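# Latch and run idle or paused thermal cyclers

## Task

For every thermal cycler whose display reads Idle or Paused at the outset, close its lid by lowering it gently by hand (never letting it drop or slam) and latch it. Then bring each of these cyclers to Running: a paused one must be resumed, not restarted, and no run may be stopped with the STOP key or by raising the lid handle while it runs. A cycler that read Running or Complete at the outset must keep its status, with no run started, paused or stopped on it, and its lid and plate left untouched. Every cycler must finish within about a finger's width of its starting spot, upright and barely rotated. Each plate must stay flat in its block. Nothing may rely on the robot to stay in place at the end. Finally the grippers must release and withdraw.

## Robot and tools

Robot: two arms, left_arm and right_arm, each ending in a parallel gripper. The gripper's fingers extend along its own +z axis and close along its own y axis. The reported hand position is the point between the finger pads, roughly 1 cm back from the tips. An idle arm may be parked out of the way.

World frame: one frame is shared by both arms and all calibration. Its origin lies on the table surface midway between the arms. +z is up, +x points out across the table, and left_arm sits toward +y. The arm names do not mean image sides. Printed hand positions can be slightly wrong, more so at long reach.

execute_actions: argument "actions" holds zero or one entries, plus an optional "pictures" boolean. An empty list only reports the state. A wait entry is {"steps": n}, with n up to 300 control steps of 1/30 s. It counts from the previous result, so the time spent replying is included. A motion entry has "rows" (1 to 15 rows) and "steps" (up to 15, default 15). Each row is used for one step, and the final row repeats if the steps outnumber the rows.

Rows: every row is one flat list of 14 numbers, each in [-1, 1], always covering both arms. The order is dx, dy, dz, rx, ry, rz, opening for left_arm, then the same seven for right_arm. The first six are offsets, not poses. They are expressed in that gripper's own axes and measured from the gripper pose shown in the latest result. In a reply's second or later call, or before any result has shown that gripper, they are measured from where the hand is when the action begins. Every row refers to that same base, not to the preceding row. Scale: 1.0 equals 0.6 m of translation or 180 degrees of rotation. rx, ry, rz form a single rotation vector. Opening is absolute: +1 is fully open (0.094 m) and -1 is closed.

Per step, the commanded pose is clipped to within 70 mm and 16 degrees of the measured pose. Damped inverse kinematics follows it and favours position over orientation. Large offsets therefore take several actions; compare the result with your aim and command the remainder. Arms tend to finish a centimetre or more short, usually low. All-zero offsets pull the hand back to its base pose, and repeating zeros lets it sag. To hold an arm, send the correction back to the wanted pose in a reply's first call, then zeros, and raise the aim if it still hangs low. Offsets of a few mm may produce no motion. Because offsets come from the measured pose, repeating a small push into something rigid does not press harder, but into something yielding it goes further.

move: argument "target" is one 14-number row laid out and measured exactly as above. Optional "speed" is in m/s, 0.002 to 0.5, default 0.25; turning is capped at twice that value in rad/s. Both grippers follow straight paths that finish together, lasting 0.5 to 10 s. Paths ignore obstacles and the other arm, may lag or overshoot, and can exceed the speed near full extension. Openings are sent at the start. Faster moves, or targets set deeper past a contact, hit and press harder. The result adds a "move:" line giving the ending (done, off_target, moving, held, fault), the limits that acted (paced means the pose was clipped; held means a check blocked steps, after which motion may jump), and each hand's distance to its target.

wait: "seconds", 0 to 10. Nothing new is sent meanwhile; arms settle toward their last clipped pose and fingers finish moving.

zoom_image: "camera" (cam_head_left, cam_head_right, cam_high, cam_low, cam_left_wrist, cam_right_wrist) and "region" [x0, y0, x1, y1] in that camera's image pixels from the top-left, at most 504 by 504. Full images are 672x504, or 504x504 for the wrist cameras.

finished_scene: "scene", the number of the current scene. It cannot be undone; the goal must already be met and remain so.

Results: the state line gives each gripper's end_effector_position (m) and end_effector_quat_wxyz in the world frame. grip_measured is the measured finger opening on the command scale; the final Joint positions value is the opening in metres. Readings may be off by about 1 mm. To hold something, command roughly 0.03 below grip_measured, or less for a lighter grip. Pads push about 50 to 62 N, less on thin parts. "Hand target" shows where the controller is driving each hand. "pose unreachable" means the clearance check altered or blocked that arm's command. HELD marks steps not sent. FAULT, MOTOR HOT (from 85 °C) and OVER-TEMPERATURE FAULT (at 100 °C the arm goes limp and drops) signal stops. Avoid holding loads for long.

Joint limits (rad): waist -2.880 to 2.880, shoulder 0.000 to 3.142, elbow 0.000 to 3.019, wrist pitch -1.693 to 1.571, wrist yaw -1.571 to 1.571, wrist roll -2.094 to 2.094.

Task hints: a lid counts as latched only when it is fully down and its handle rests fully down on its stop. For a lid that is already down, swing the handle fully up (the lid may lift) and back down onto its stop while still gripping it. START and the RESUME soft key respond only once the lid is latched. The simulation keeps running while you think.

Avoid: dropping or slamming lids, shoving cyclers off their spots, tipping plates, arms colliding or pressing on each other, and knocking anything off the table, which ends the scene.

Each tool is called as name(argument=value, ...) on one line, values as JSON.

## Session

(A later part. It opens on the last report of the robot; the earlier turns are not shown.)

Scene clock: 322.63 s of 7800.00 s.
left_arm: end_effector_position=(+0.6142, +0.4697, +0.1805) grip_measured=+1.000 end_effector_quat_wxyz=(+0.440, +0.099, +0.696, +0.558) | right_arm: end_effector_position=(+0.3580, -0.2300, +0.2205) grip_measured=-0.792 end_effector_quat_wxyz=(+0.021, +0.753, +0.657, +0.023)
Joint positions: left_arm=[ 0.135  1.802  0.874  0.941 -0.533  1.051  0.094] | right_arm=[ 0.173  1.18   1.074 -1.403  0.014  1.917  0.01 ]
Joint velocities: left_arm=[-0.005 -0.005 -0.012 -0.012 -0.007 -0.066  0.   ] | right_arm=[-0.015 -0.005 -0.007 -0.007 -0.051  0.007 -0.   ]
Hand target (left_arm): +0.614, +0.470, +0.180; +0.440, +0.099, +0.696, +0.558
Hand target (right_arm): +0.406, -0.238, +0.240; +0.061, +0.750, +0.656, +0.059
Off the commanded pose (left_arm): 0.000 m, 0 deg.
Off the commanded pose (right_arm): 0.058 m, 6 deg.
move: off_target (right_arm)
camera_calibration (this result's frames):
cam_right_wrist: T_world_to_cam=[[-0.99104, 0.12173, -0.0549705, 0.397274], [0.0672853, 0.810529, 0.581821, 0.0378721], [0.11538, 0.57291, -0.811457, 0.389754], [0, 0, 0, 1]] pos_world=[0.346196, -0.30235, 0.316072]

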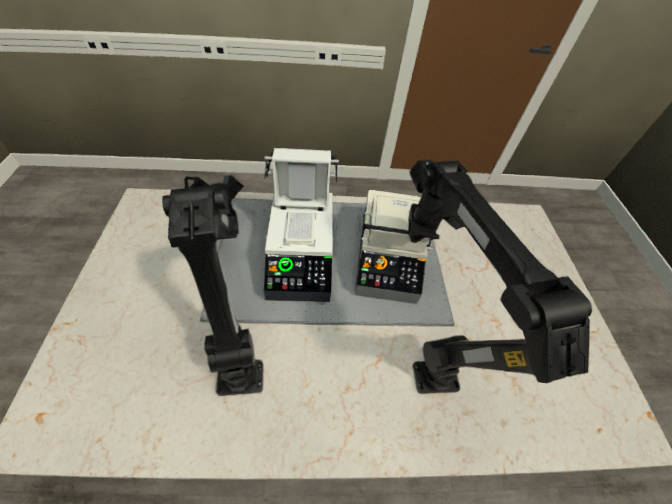

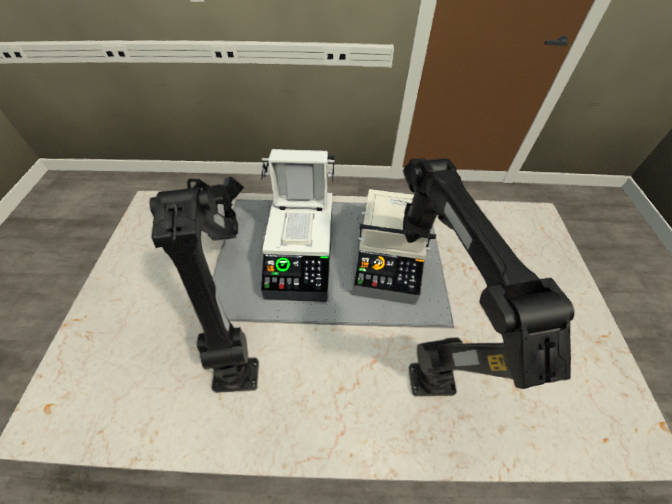

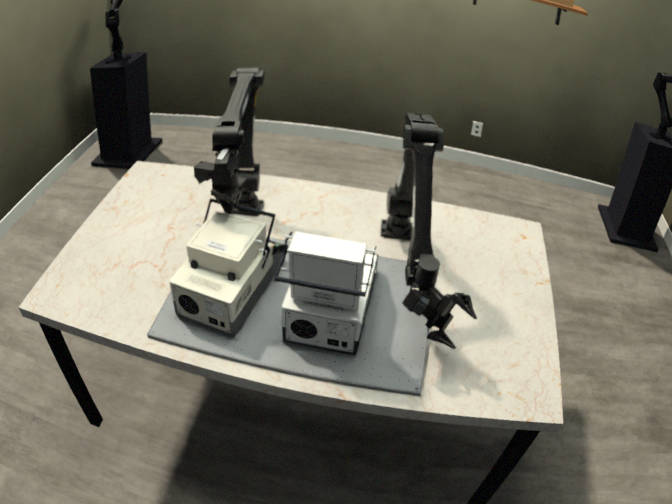

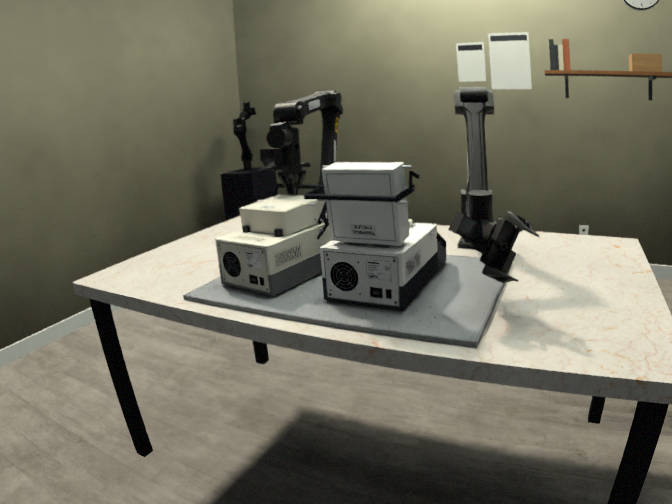

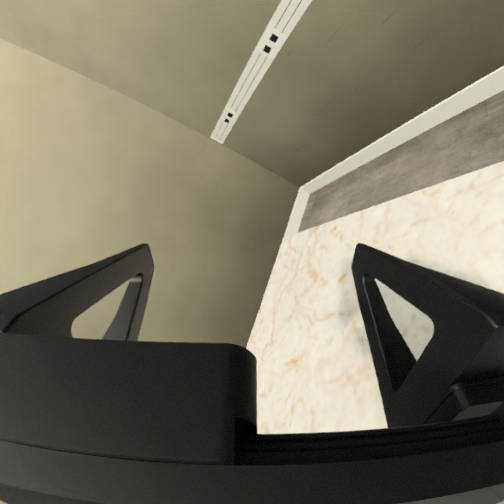

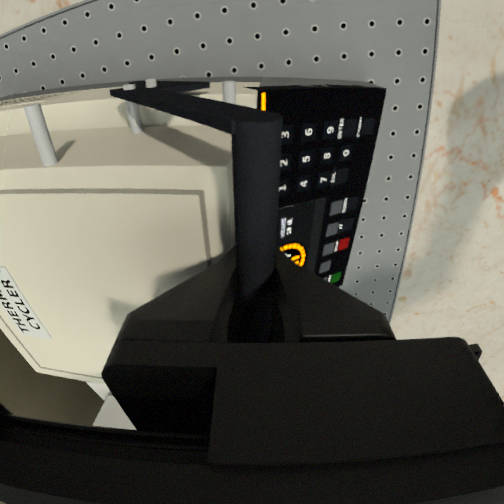

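move(target=[0,0,0,0,0,0,1,0,0,0,-0.24,0,0,-0.55], speed=0.06)

move(target=[0,0,0,0,0,0,1,0,0,0,0,0,0,-0.86])

move(target=[0,0,0,0,0,0,1,0,0.13,0,0.12,0,0,-0.86], speed=0.04)

move(target=[0,0,0,0,0,0,1,0,0.12,0.02,0.08,0,0,-0.86], speed=0.04)

zoom_image(camera="cam_high", region=[150, 130, 350, 300])

Scene clock: 337.93 s of 7800.00 s.
left_arm: end_effector_position=(+0.6142, +0.4697, +0.1805) grip_measured=+1.000 end_effector_quat_wxyz=(+0.440, +0.099, +0.696, +0.558) | right_arm: end_effector_position=(+0.3488, -0.2336, +0.2100) grip_measured=-0.552 end_effector_quat_wxyz=(+0.281, +0.705, +0.604, +0.244)
Joint positions: left_arm=[ 0.135  1.802  0.874  0.941 -0.533  1.051  0.094] | right_arm=[ 0.347  0.751  0.627 -0.758  0.358  1.978  0.021]
Joint velocities: left_arm=[-0.005 -0.005 -0.007  0.012  0.007 -0.051  0.   ] | right_arm=[ 0.005 -0.005  0.002 -0.012  0.007  0.007  0.001]
Hand target (left_arm): +0.614, +0.470, +0.180; +0.440, +0.099, +0.696, +0.558
Hand target (right_arm): +0.357, -0.230, +0.221; +0.294, +0.697, +0.598, +0.266
Off the commanded pose (left_arm): 0.000 m, 0 deg.
Off the commanded pose (right_arm): 0.014 m, 3 deg.
After step 90, 5.77 s passed at rest.
move: off_target (right_arm)
camera_calibration (this result's frames):
cam_right_wrist: T_world_to_cam=[[-0.720969, 0.09842, -0.685943, 0.420808], [-0.276507, 0.866789, 0.414995, 0.215563], [0.635411, 0.488867, -0.597714, 0.138413], [0, 0, 0, 1]] pos_world=[0.275045, -0.295929, 0.281924]

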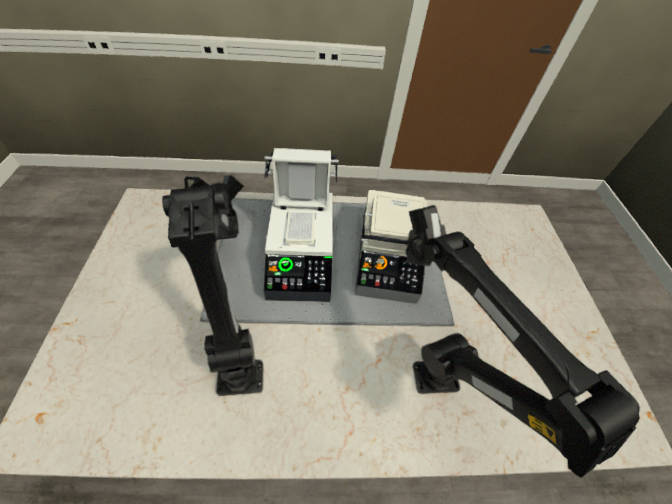

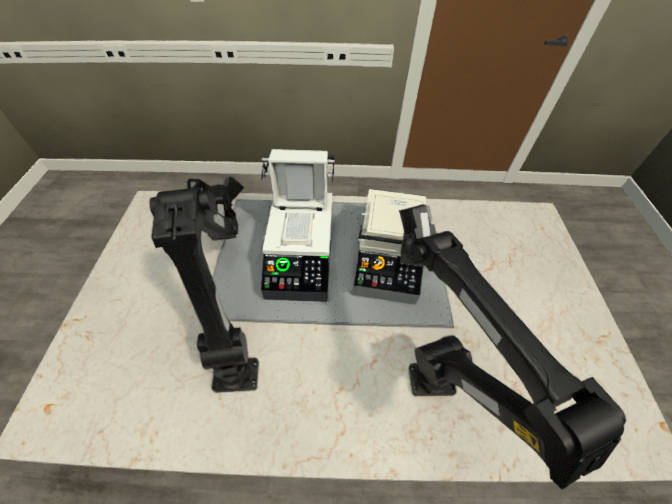

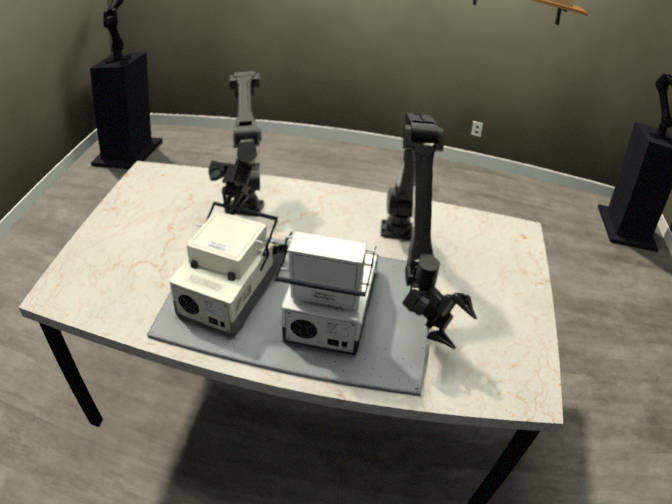

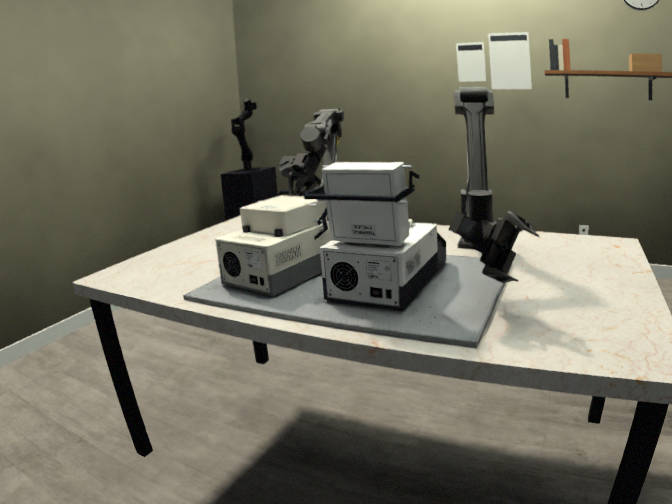

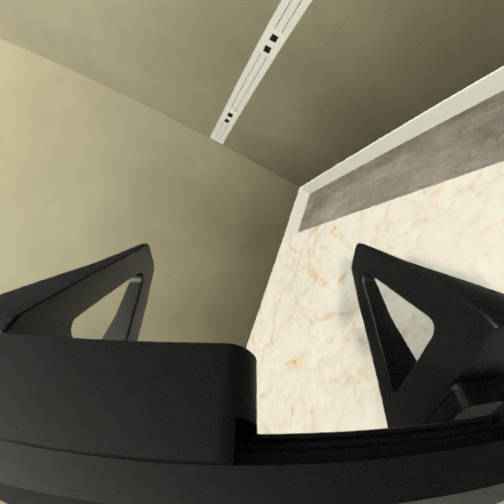

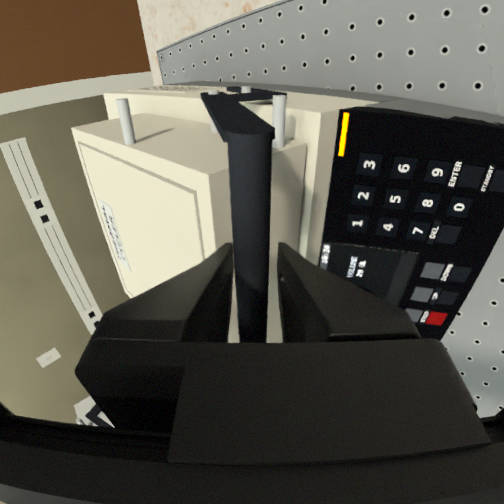

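Scene clock: 338.43 s of 7800.00 s.
left_arm: end_effector_position=(+0.6142, +0.4697, +0.1805) grip_measured=+1.000 end_effector_quat_wxyz=(+0.440, +0.099, +0.696, +0.558) | right_arm: end_effector_position=(+0.3489, -0.2337, +0.2100) grip_measured=-0.779 end_effector_quat_wxyz=(+0.282, +0.704, +0.605, +0.243)
Joint positions: left_arm=[ 0.135  1.802  0.874  0.941 -0.533  1.051  0.094] | right_arm=[ 0.347  0.751  0.627 -0.757  0.359  1.975  0.01 ]
Joint velocities: left_arm=[-0.015 -0.005  0.002  0.007 -0.037 -0.037  0.   ] | right_arm=[ 0.005 -0.005 -0.007 -0.017 -0.066 -0.066 -0.001]
Hand target (left_arm): +0.614, +0.470, +0.180; +0.440, +0.099, +0.696, +0.558
Hand target (right_arm): +0.349, -0.234, +0.210; +0.282, +0.705, +0.604, +0.244
Off the commanded pose (left_arm): 0.000 m, 0 deg.
Off the commanded pose (right_arm): 0.000 m, 0 deg.
move: done
camera_calibration (this result's frames):
cam_right_wrist: T_world_to_cam=[[-0.721251, 0.0949963, -0.686129, 0.42022], [-0.278184, 0.867433, 0.412522, 0.216933], [0.634359, 0.488402, -0.59921, 0.138946], [0, 0, 0, 1]] pos_world=[0.27529, -0.295955, 0.282093]

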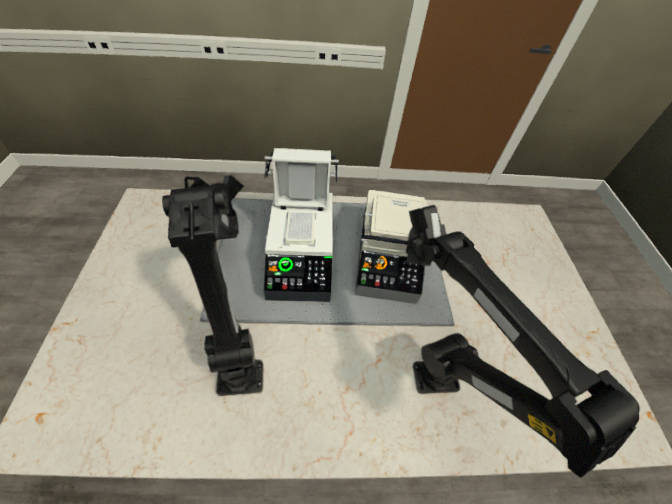

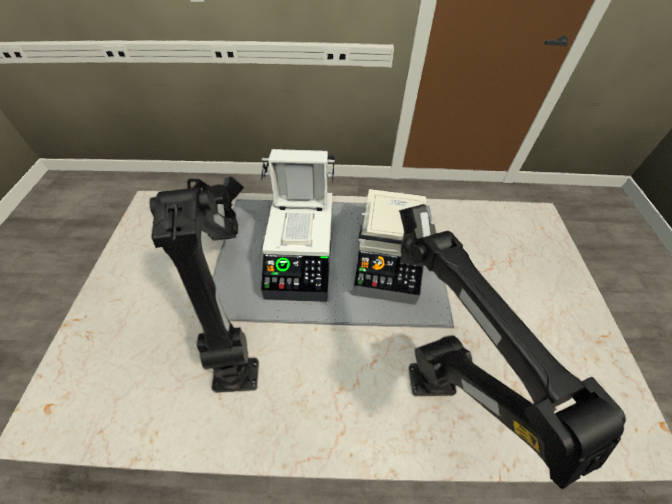

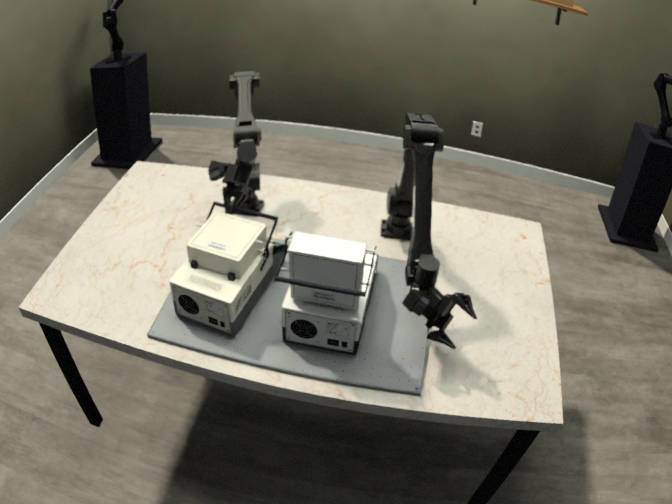

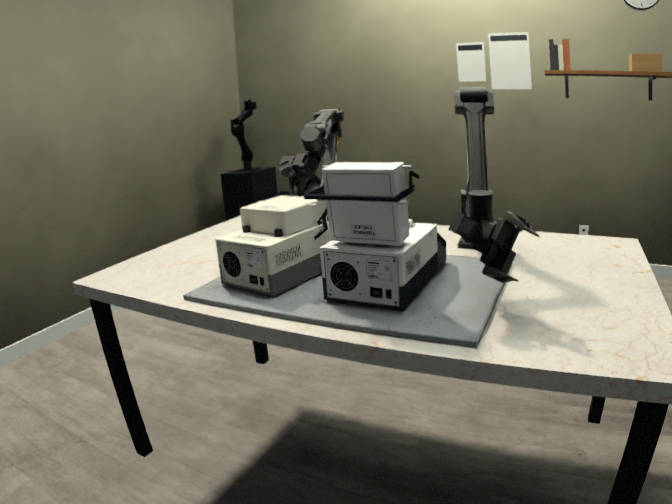

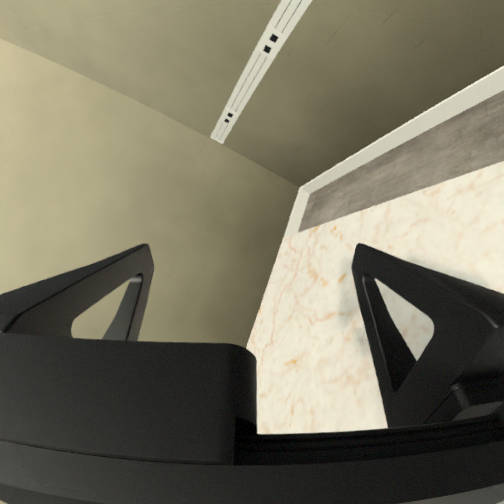

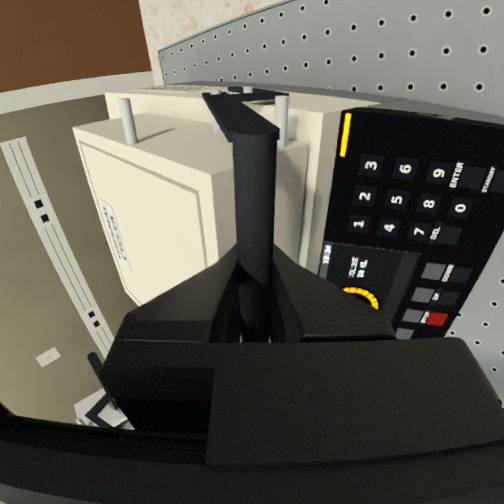

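Scene clock: 343.37 s of 7800.00 s.
left_arm: end_effector_position=(+0.6142, +0.4697, +0.1805) grip_measured=+1.000 end_effector_quat_wxyz=(+0.440, +0.099, +0.696, +0.558) | right_arm: end_effector_position=(+0.3562, -0.2350, +0.2232) grip_measured=-0.781 end_effector_quat_wxyz=(+0.105, +0.748, +0.651, +0.082)
Joint positions: left_arm=[ 0.135  1.802  0.874  0.941 -0.533  1.051  0.094] | right_arm=[ 0.21   1.051  0.967 -1.245  0.112  1.943  0.01 ]
Joint velocities: left_arm=[ 0.005 -0.015  0.007 -0.002 -0.037 -0.022  0.   ] | right_arm=[ 0.005  0.005 -0.002  0.022  0.037  0.051 -0.   ]
Hand target (left_arm): +0.614, +0.470, +0.180; +0.440, +0.099, +0.696, +0.558
Hand target (right_arm): +0.398, -0.242, +0.264; +0.148, +0.743, +0.641, +0.122
Off the commanded pose (left_arm): 0.000 m, 0 deg.
Off the commanded pose (right_arm): 0.064 m, 7 deg.
move: off_target (right_arm)
camera_calibration (this result's frames):
cam_right_wrist: T_world_to_cam=[[-0.959693, 0.117173, -0.255461, 0.428686], [-0.0422034, 0.83856, 0.543172, 0.0946899], [0.277864, 0.532059, -0.799815, 0.324879], [0, 0, 0, 1]] pos_world=[0.325131, -0.302488, 0.317922]

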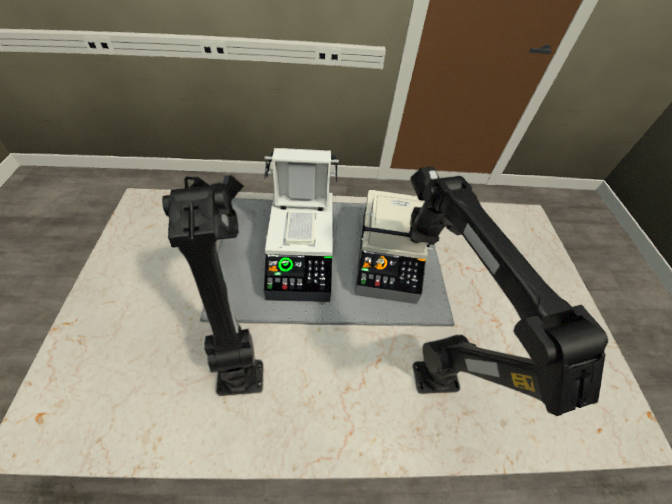

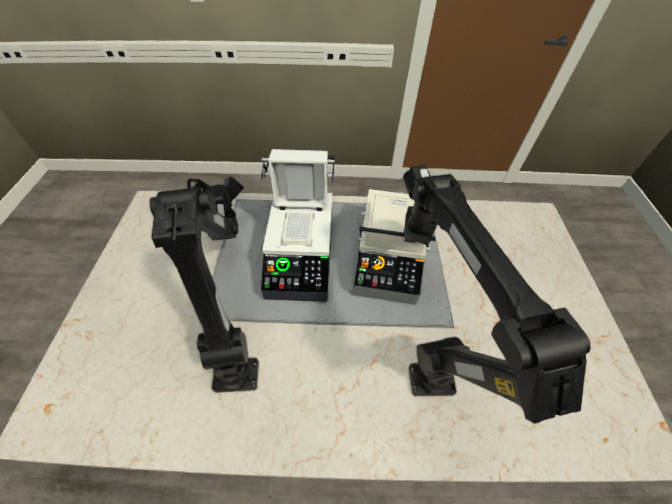

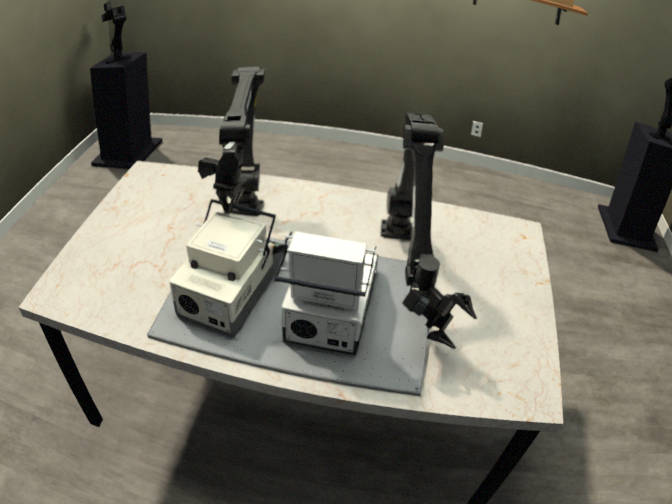

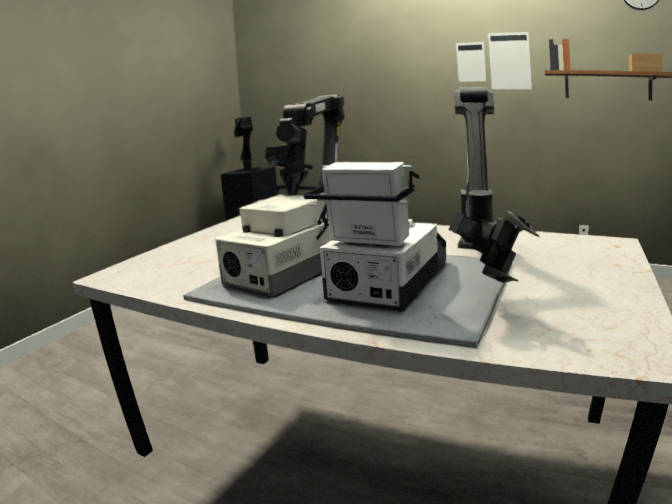

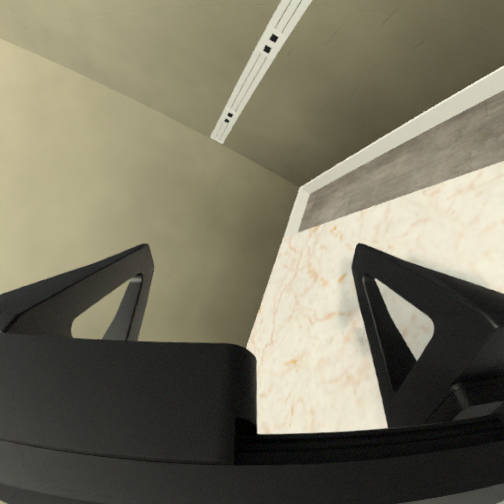

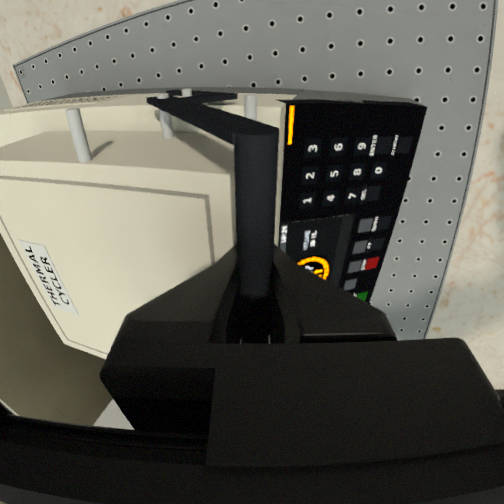

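Scene clock: 346.73 s of 7800.00 s.
left_arm: end_effector_position=(+0.6142, +0.4697, +0.1805) grip_measured=+1.000 end_effector_quat_wxyz=(+0.440, +0.099, +0.696, +0.558) | right_arm: end_effector_position=(+0.3602, -0.2359, +0.2307) grip_measured=-0.785 end_effector_quat_wxyz=(-0.030, +0.752, +0.657, -0.040)
Joint positions: left_arm=[ 0.135  1.802  0.874  0.941 -0.533  1.051  0.094] | right_arm=[ 0.142  1.286  1.187 -1.572 -0.009  1.885  0.01 ]
Joint velocities: left_arm=[-0.005 -0.015  0.002  0.002 -0.007 -0.022  0.   ] | right_arm=[-0.005 -0.015 -0.017 -0.002  0.037 -0.007 -0.002]
Hand target (left_arm): +0.614, +0.470, +0.180; +0.440, +0.099, +0.696, +0.558
Hand target (right_arm): +0.420, -0.246, +0.232; +0.012, +0.754, +0.656, -0.004
Off the commanded pose (left_arm): 0.000 m, 0 deg.
Off the commanded pose (right_arm): 0.069 m, 6 deg.
move: off_target (right_arm)
camera_calibration (this result's frames):
cam_right_wrist: T_world_to_cam=[[-0.987083, 0.120765, 0.105275, 0.362068], [0.159134, 0.815084, 0.557059, 0.0102142], [-0.0185347, 0.566617, -0.823773, 0.450687], [0, 0, 0, 1]] pos_world=[0.364119, -0.307417, 0.327457]

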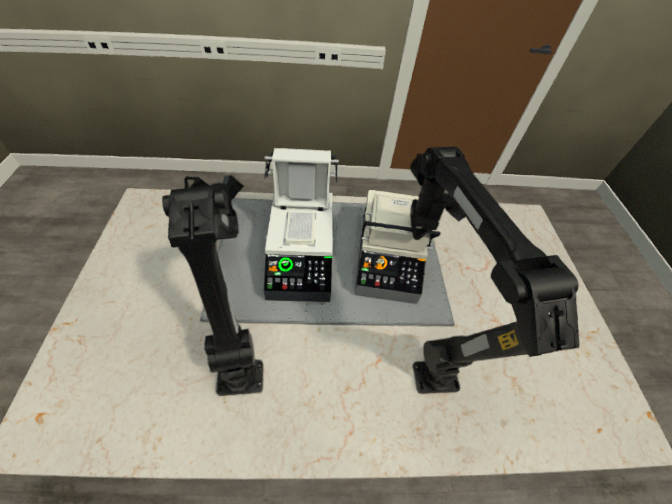

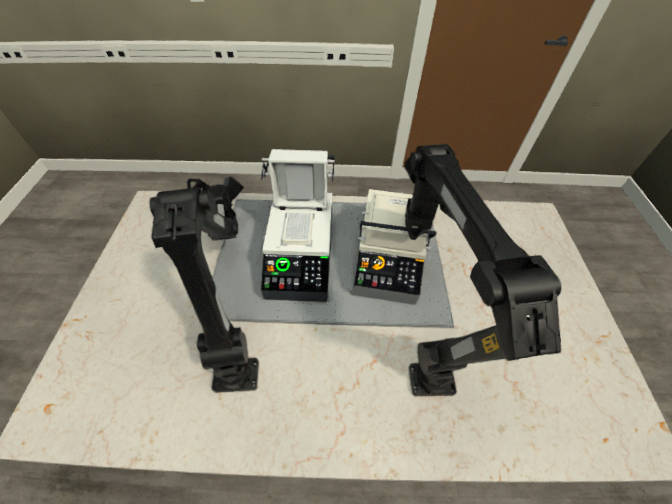

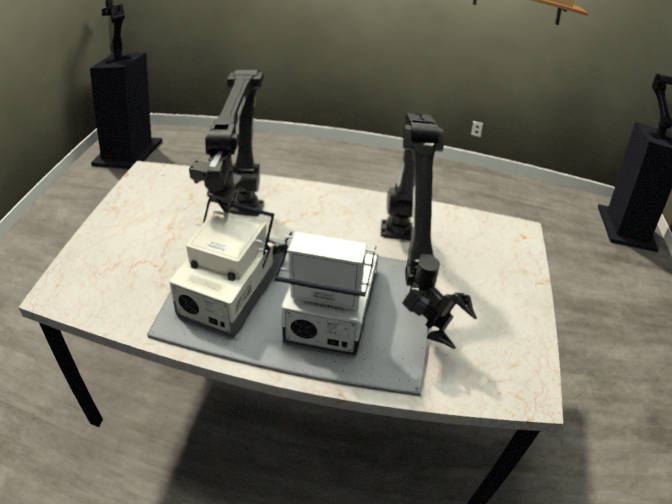

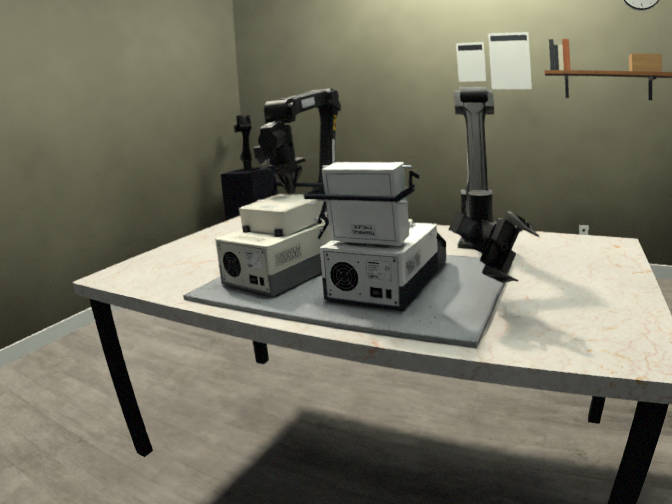

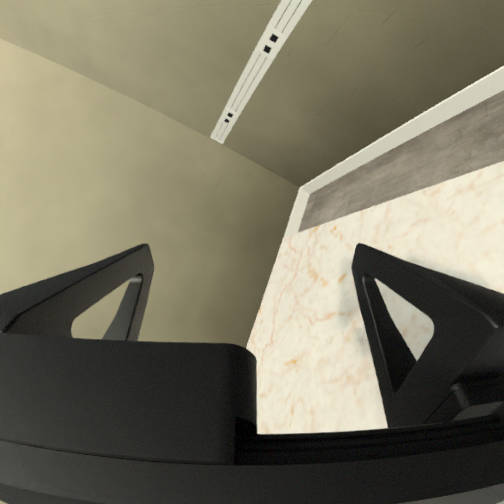

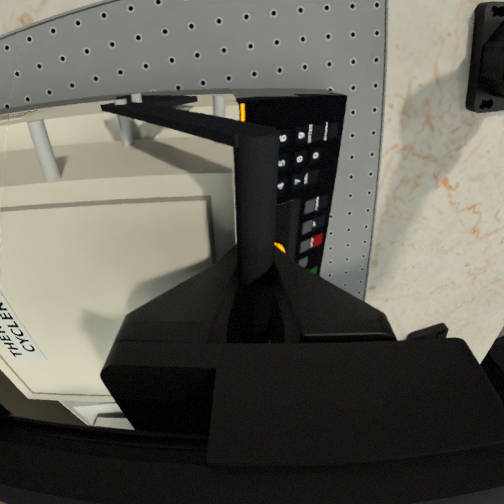

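Region (150, 130, 350, 300) of cam_high's 672x504 image, scaled by 2.520, with more detail than that image has; it fills the top 428 rows of this view, and the rest is white.

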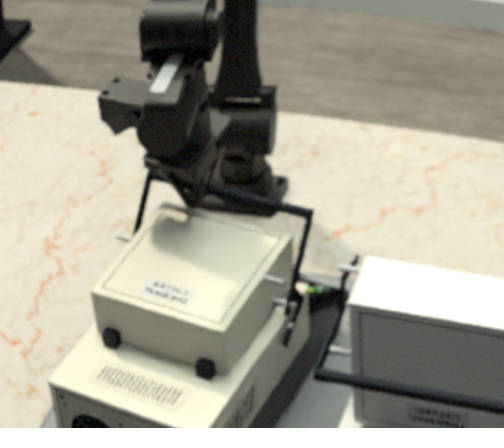

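move(target=[0,0,0,0,0,0,1,0,0.08,-0.2,-0.06,0,0,-1], speed=0.05)

zoom_image(camera="cam_low", region=[200, 150, 400, 300])

Scene clock: 356.00 s of 7800.00 s.
left_arm: end_effector_position=(+0.6142, +0.4697, +0.1805) grip_measured=+1.000 end_effector_quat_wxyz=(+0.440, +0.099, +0.696, +0.558) | right_arm: end_effector_position=(+0.3849, -0.2398, +0.2557) grip_measured=-0.785 end_effector_quat_wxyz=(-0.013, +0.753, +0.657, -0.050)
Joint positions: left_arm=[ 0.135  1.802  0.874  0.941 -0.533  1.051  0.094] | right_arm=[ 0.137  1.343  1.305 -1.632  0.028  1.883  0.01 ]
Joint velocities: left_arm=[ 0.005 -0.015 -0.002  0.002 -0.022 -0.066  0.   ] | right_arm=[-0.024 -0.005 -0.007  0.012  0.066 -0.051  0.   ]
Hand target (left_arm): +0.614, +0.470, +0.180; +0.440, +0.099, +0.696, +0.558
Hand target (right_arm): +0.406, -0.243, +0.322; +0.041, +0.753, +0.656, +0.022
Off the commanded pose (left_arm): 0.000 m, 0 deg.
Off the commanded pose (right_arm): 0.096 m, 10 deg; position clipped at the last step of the last action.
After step 90, 3.43 s passed at rest.
move: off_target (right_arm); limits=paced
camera_calibration (this result's frames):
cam_right_wrist: T_world_to_cam=[[-0.987896, 0.123729, 0.0935507, 0.38827], [0.154586, 0.835089, 0.527949, 0.00955018], [-0.0128004, 0.536021, -0.844108, 0.46963], [0, 0, 0, 1]] pos_world=[0.388105, -0.307747, 0.355053]

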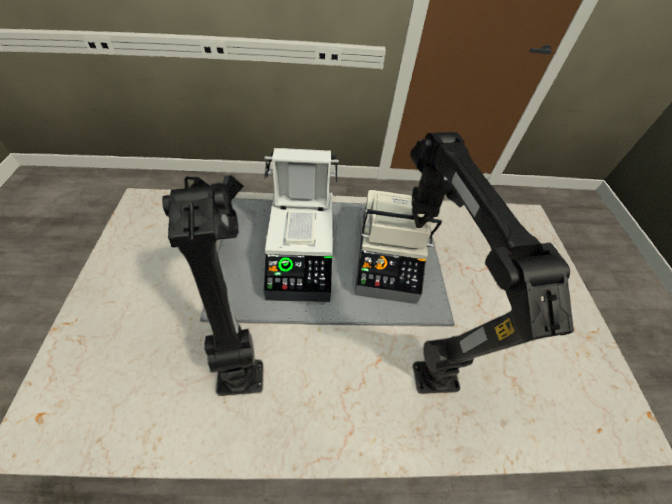

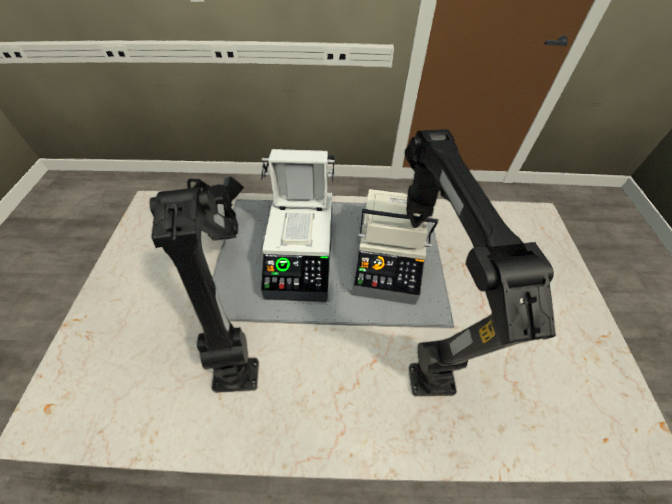

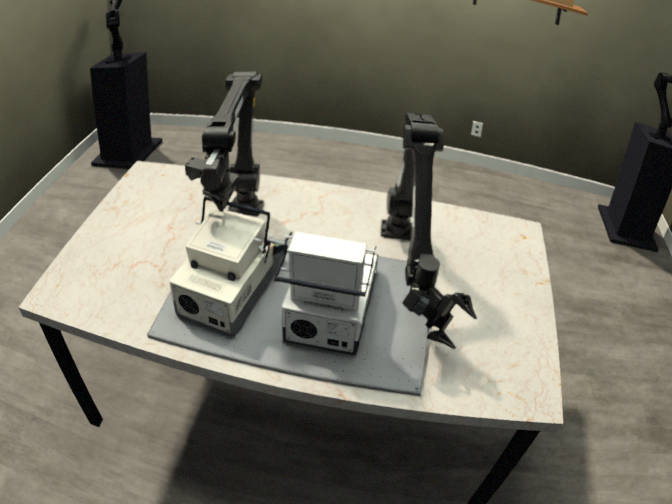

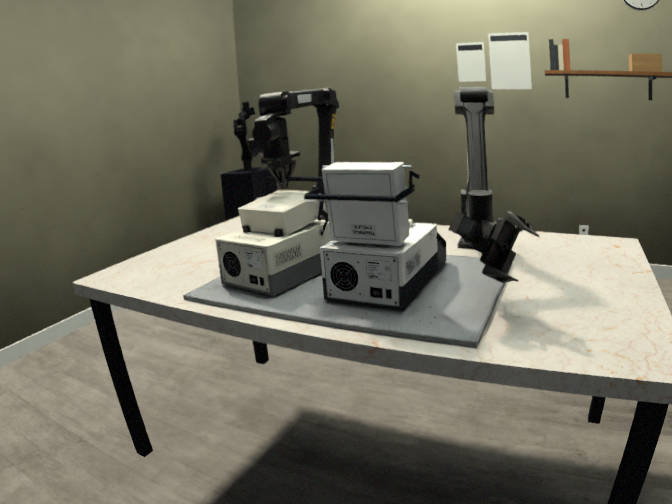

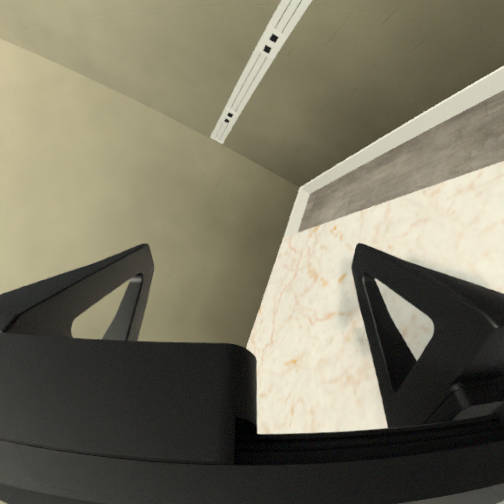

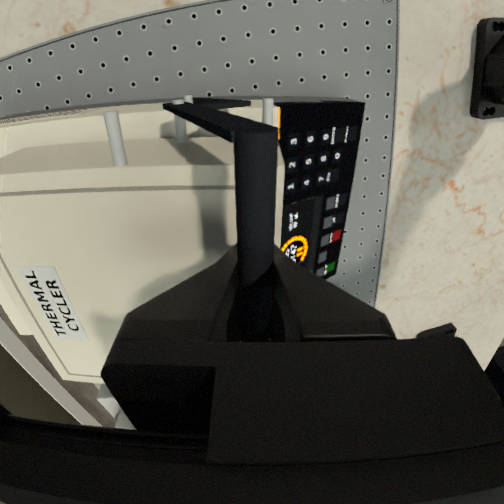

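Region (200, 150, 400, 300) of cam_low's 672x504 image, scaled by 2.520, with more detail than that image has; it fills the top 378 rows of this view, and the rest is white.

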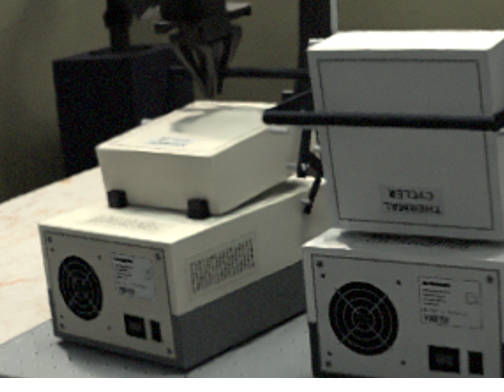

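move(target=[0,0,0,0,0,0,1,0,0.14,-0.14,-0.04,0,0,-1], speed=0.05)

zoom_image(camera="cam_low", region=[200, 130, 400, 280])

Scene clock: 363.17 s of 7800.00 s.
left_arm: end_effector_position=(+0.6142, +0.4697, +0.1805) grip_measured=+1.000 end_effector_quat_wxyz=(+0.440, +0.099, +0.696, +0.558) | right_arm: end_effector_position=(+0.4514, -0.2483, +0.2986) grip_measured=-0.784 end_effector_quat_wxyz=(+0.013, +0.753, +0.657, -0.036)
Joint positions: left_arm=[ 0.135  1.802  0.874  0.941 -0.533  1.051  0.094] | right_arm=[ 0.104  1.479  1.558 -1.695  0.061  1.85   0.01 ]
Joint velocities: left_arm=[-0.015 -0.024 -0.017  0.002 -0.051 -0.007  0.   ] | right_arm=[-0.005 -0.015  0.027 -0.002 -0.051  0.022  0.   ]
Hand target (left_arm): +0.614, +0.470, +0.180; +0.440, +0.099, +0.696, +0.558
Hand target (right_arm): +0.472, -0.248, +0.331; +0.039, +0.753, +0.657, -0.001
Off the commanded pose (left_arm): 0.000 m, 0 deg.
Off the commanded pose (right_arm): 0.041 m, 4 deg.
joint sent to its limit (right arm) — the command would take joint 4 (wrist pitch) past its lower limit, so that joint was sent only as far as its limit.
After step 90, 1.33 s passed at rest.
move: off_target (right_arm)
camera_calibration (this result's frames):
cam_right_wrist: T_world_to_cam=[[-0.991659, 0.124022, 0.0350881, 0.470256], [0.124181, 0.84642, 0.517835, 0.00330045], [0.0345238, 0.517872, -0.854761, 0.488566], [0, 0, 0, 1]] pos_world=[0.449057, -0.314131, 0.399398]

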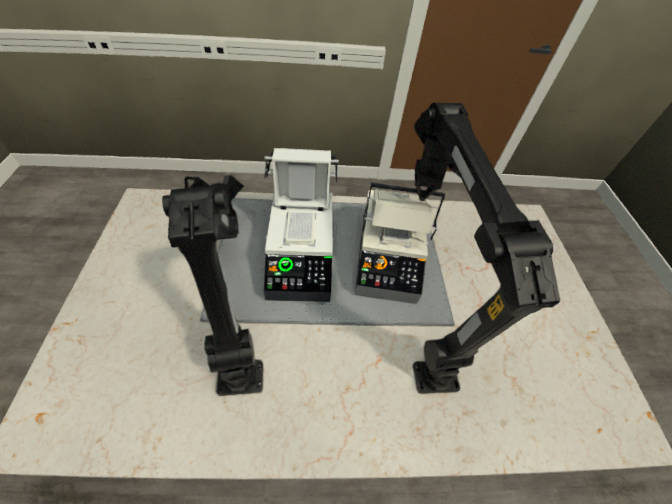

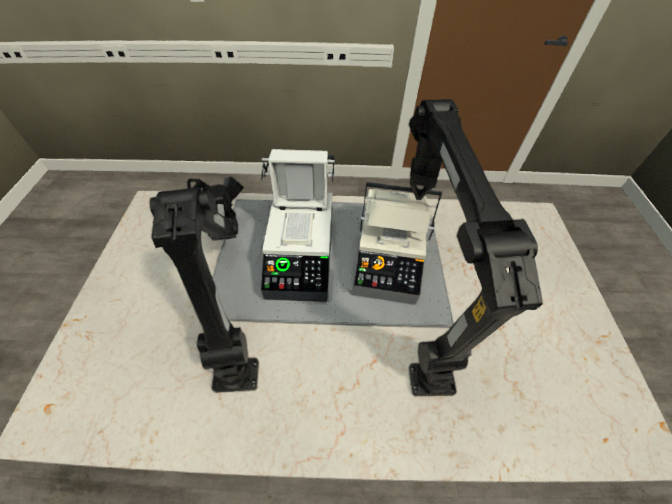

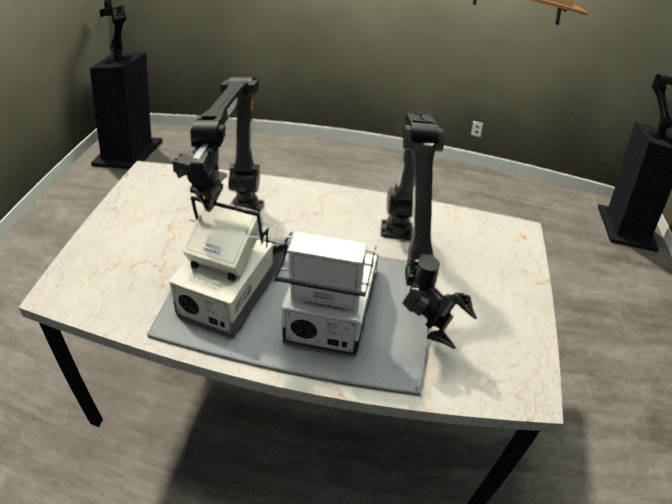

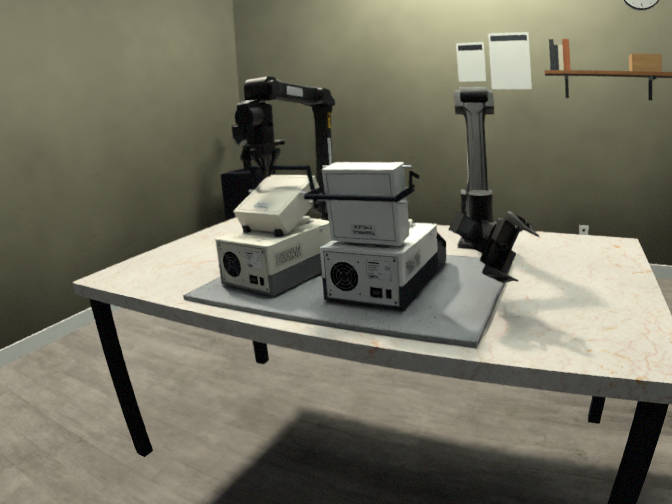

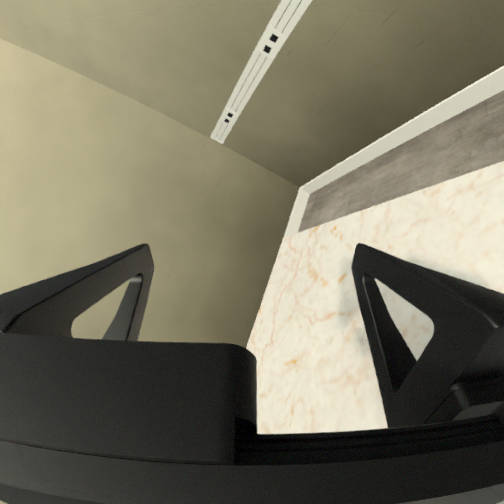

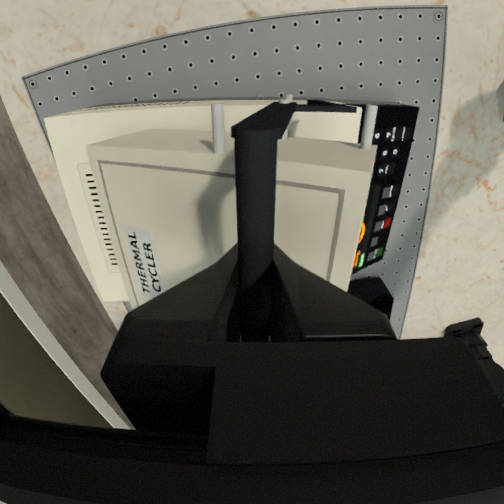

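Region (200, 130, 400, 280) of cam_low's 672x504 image, scaled by 2.520, with more detail than that image has; it fills the top 378 rows of this view, and the rest is white.

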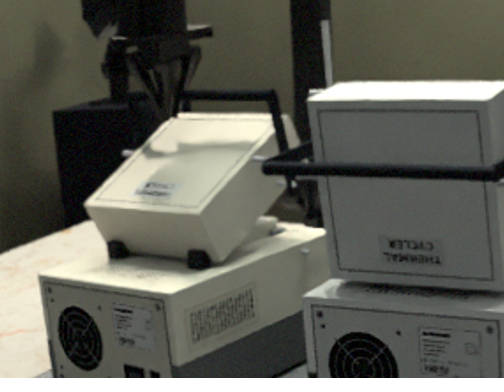

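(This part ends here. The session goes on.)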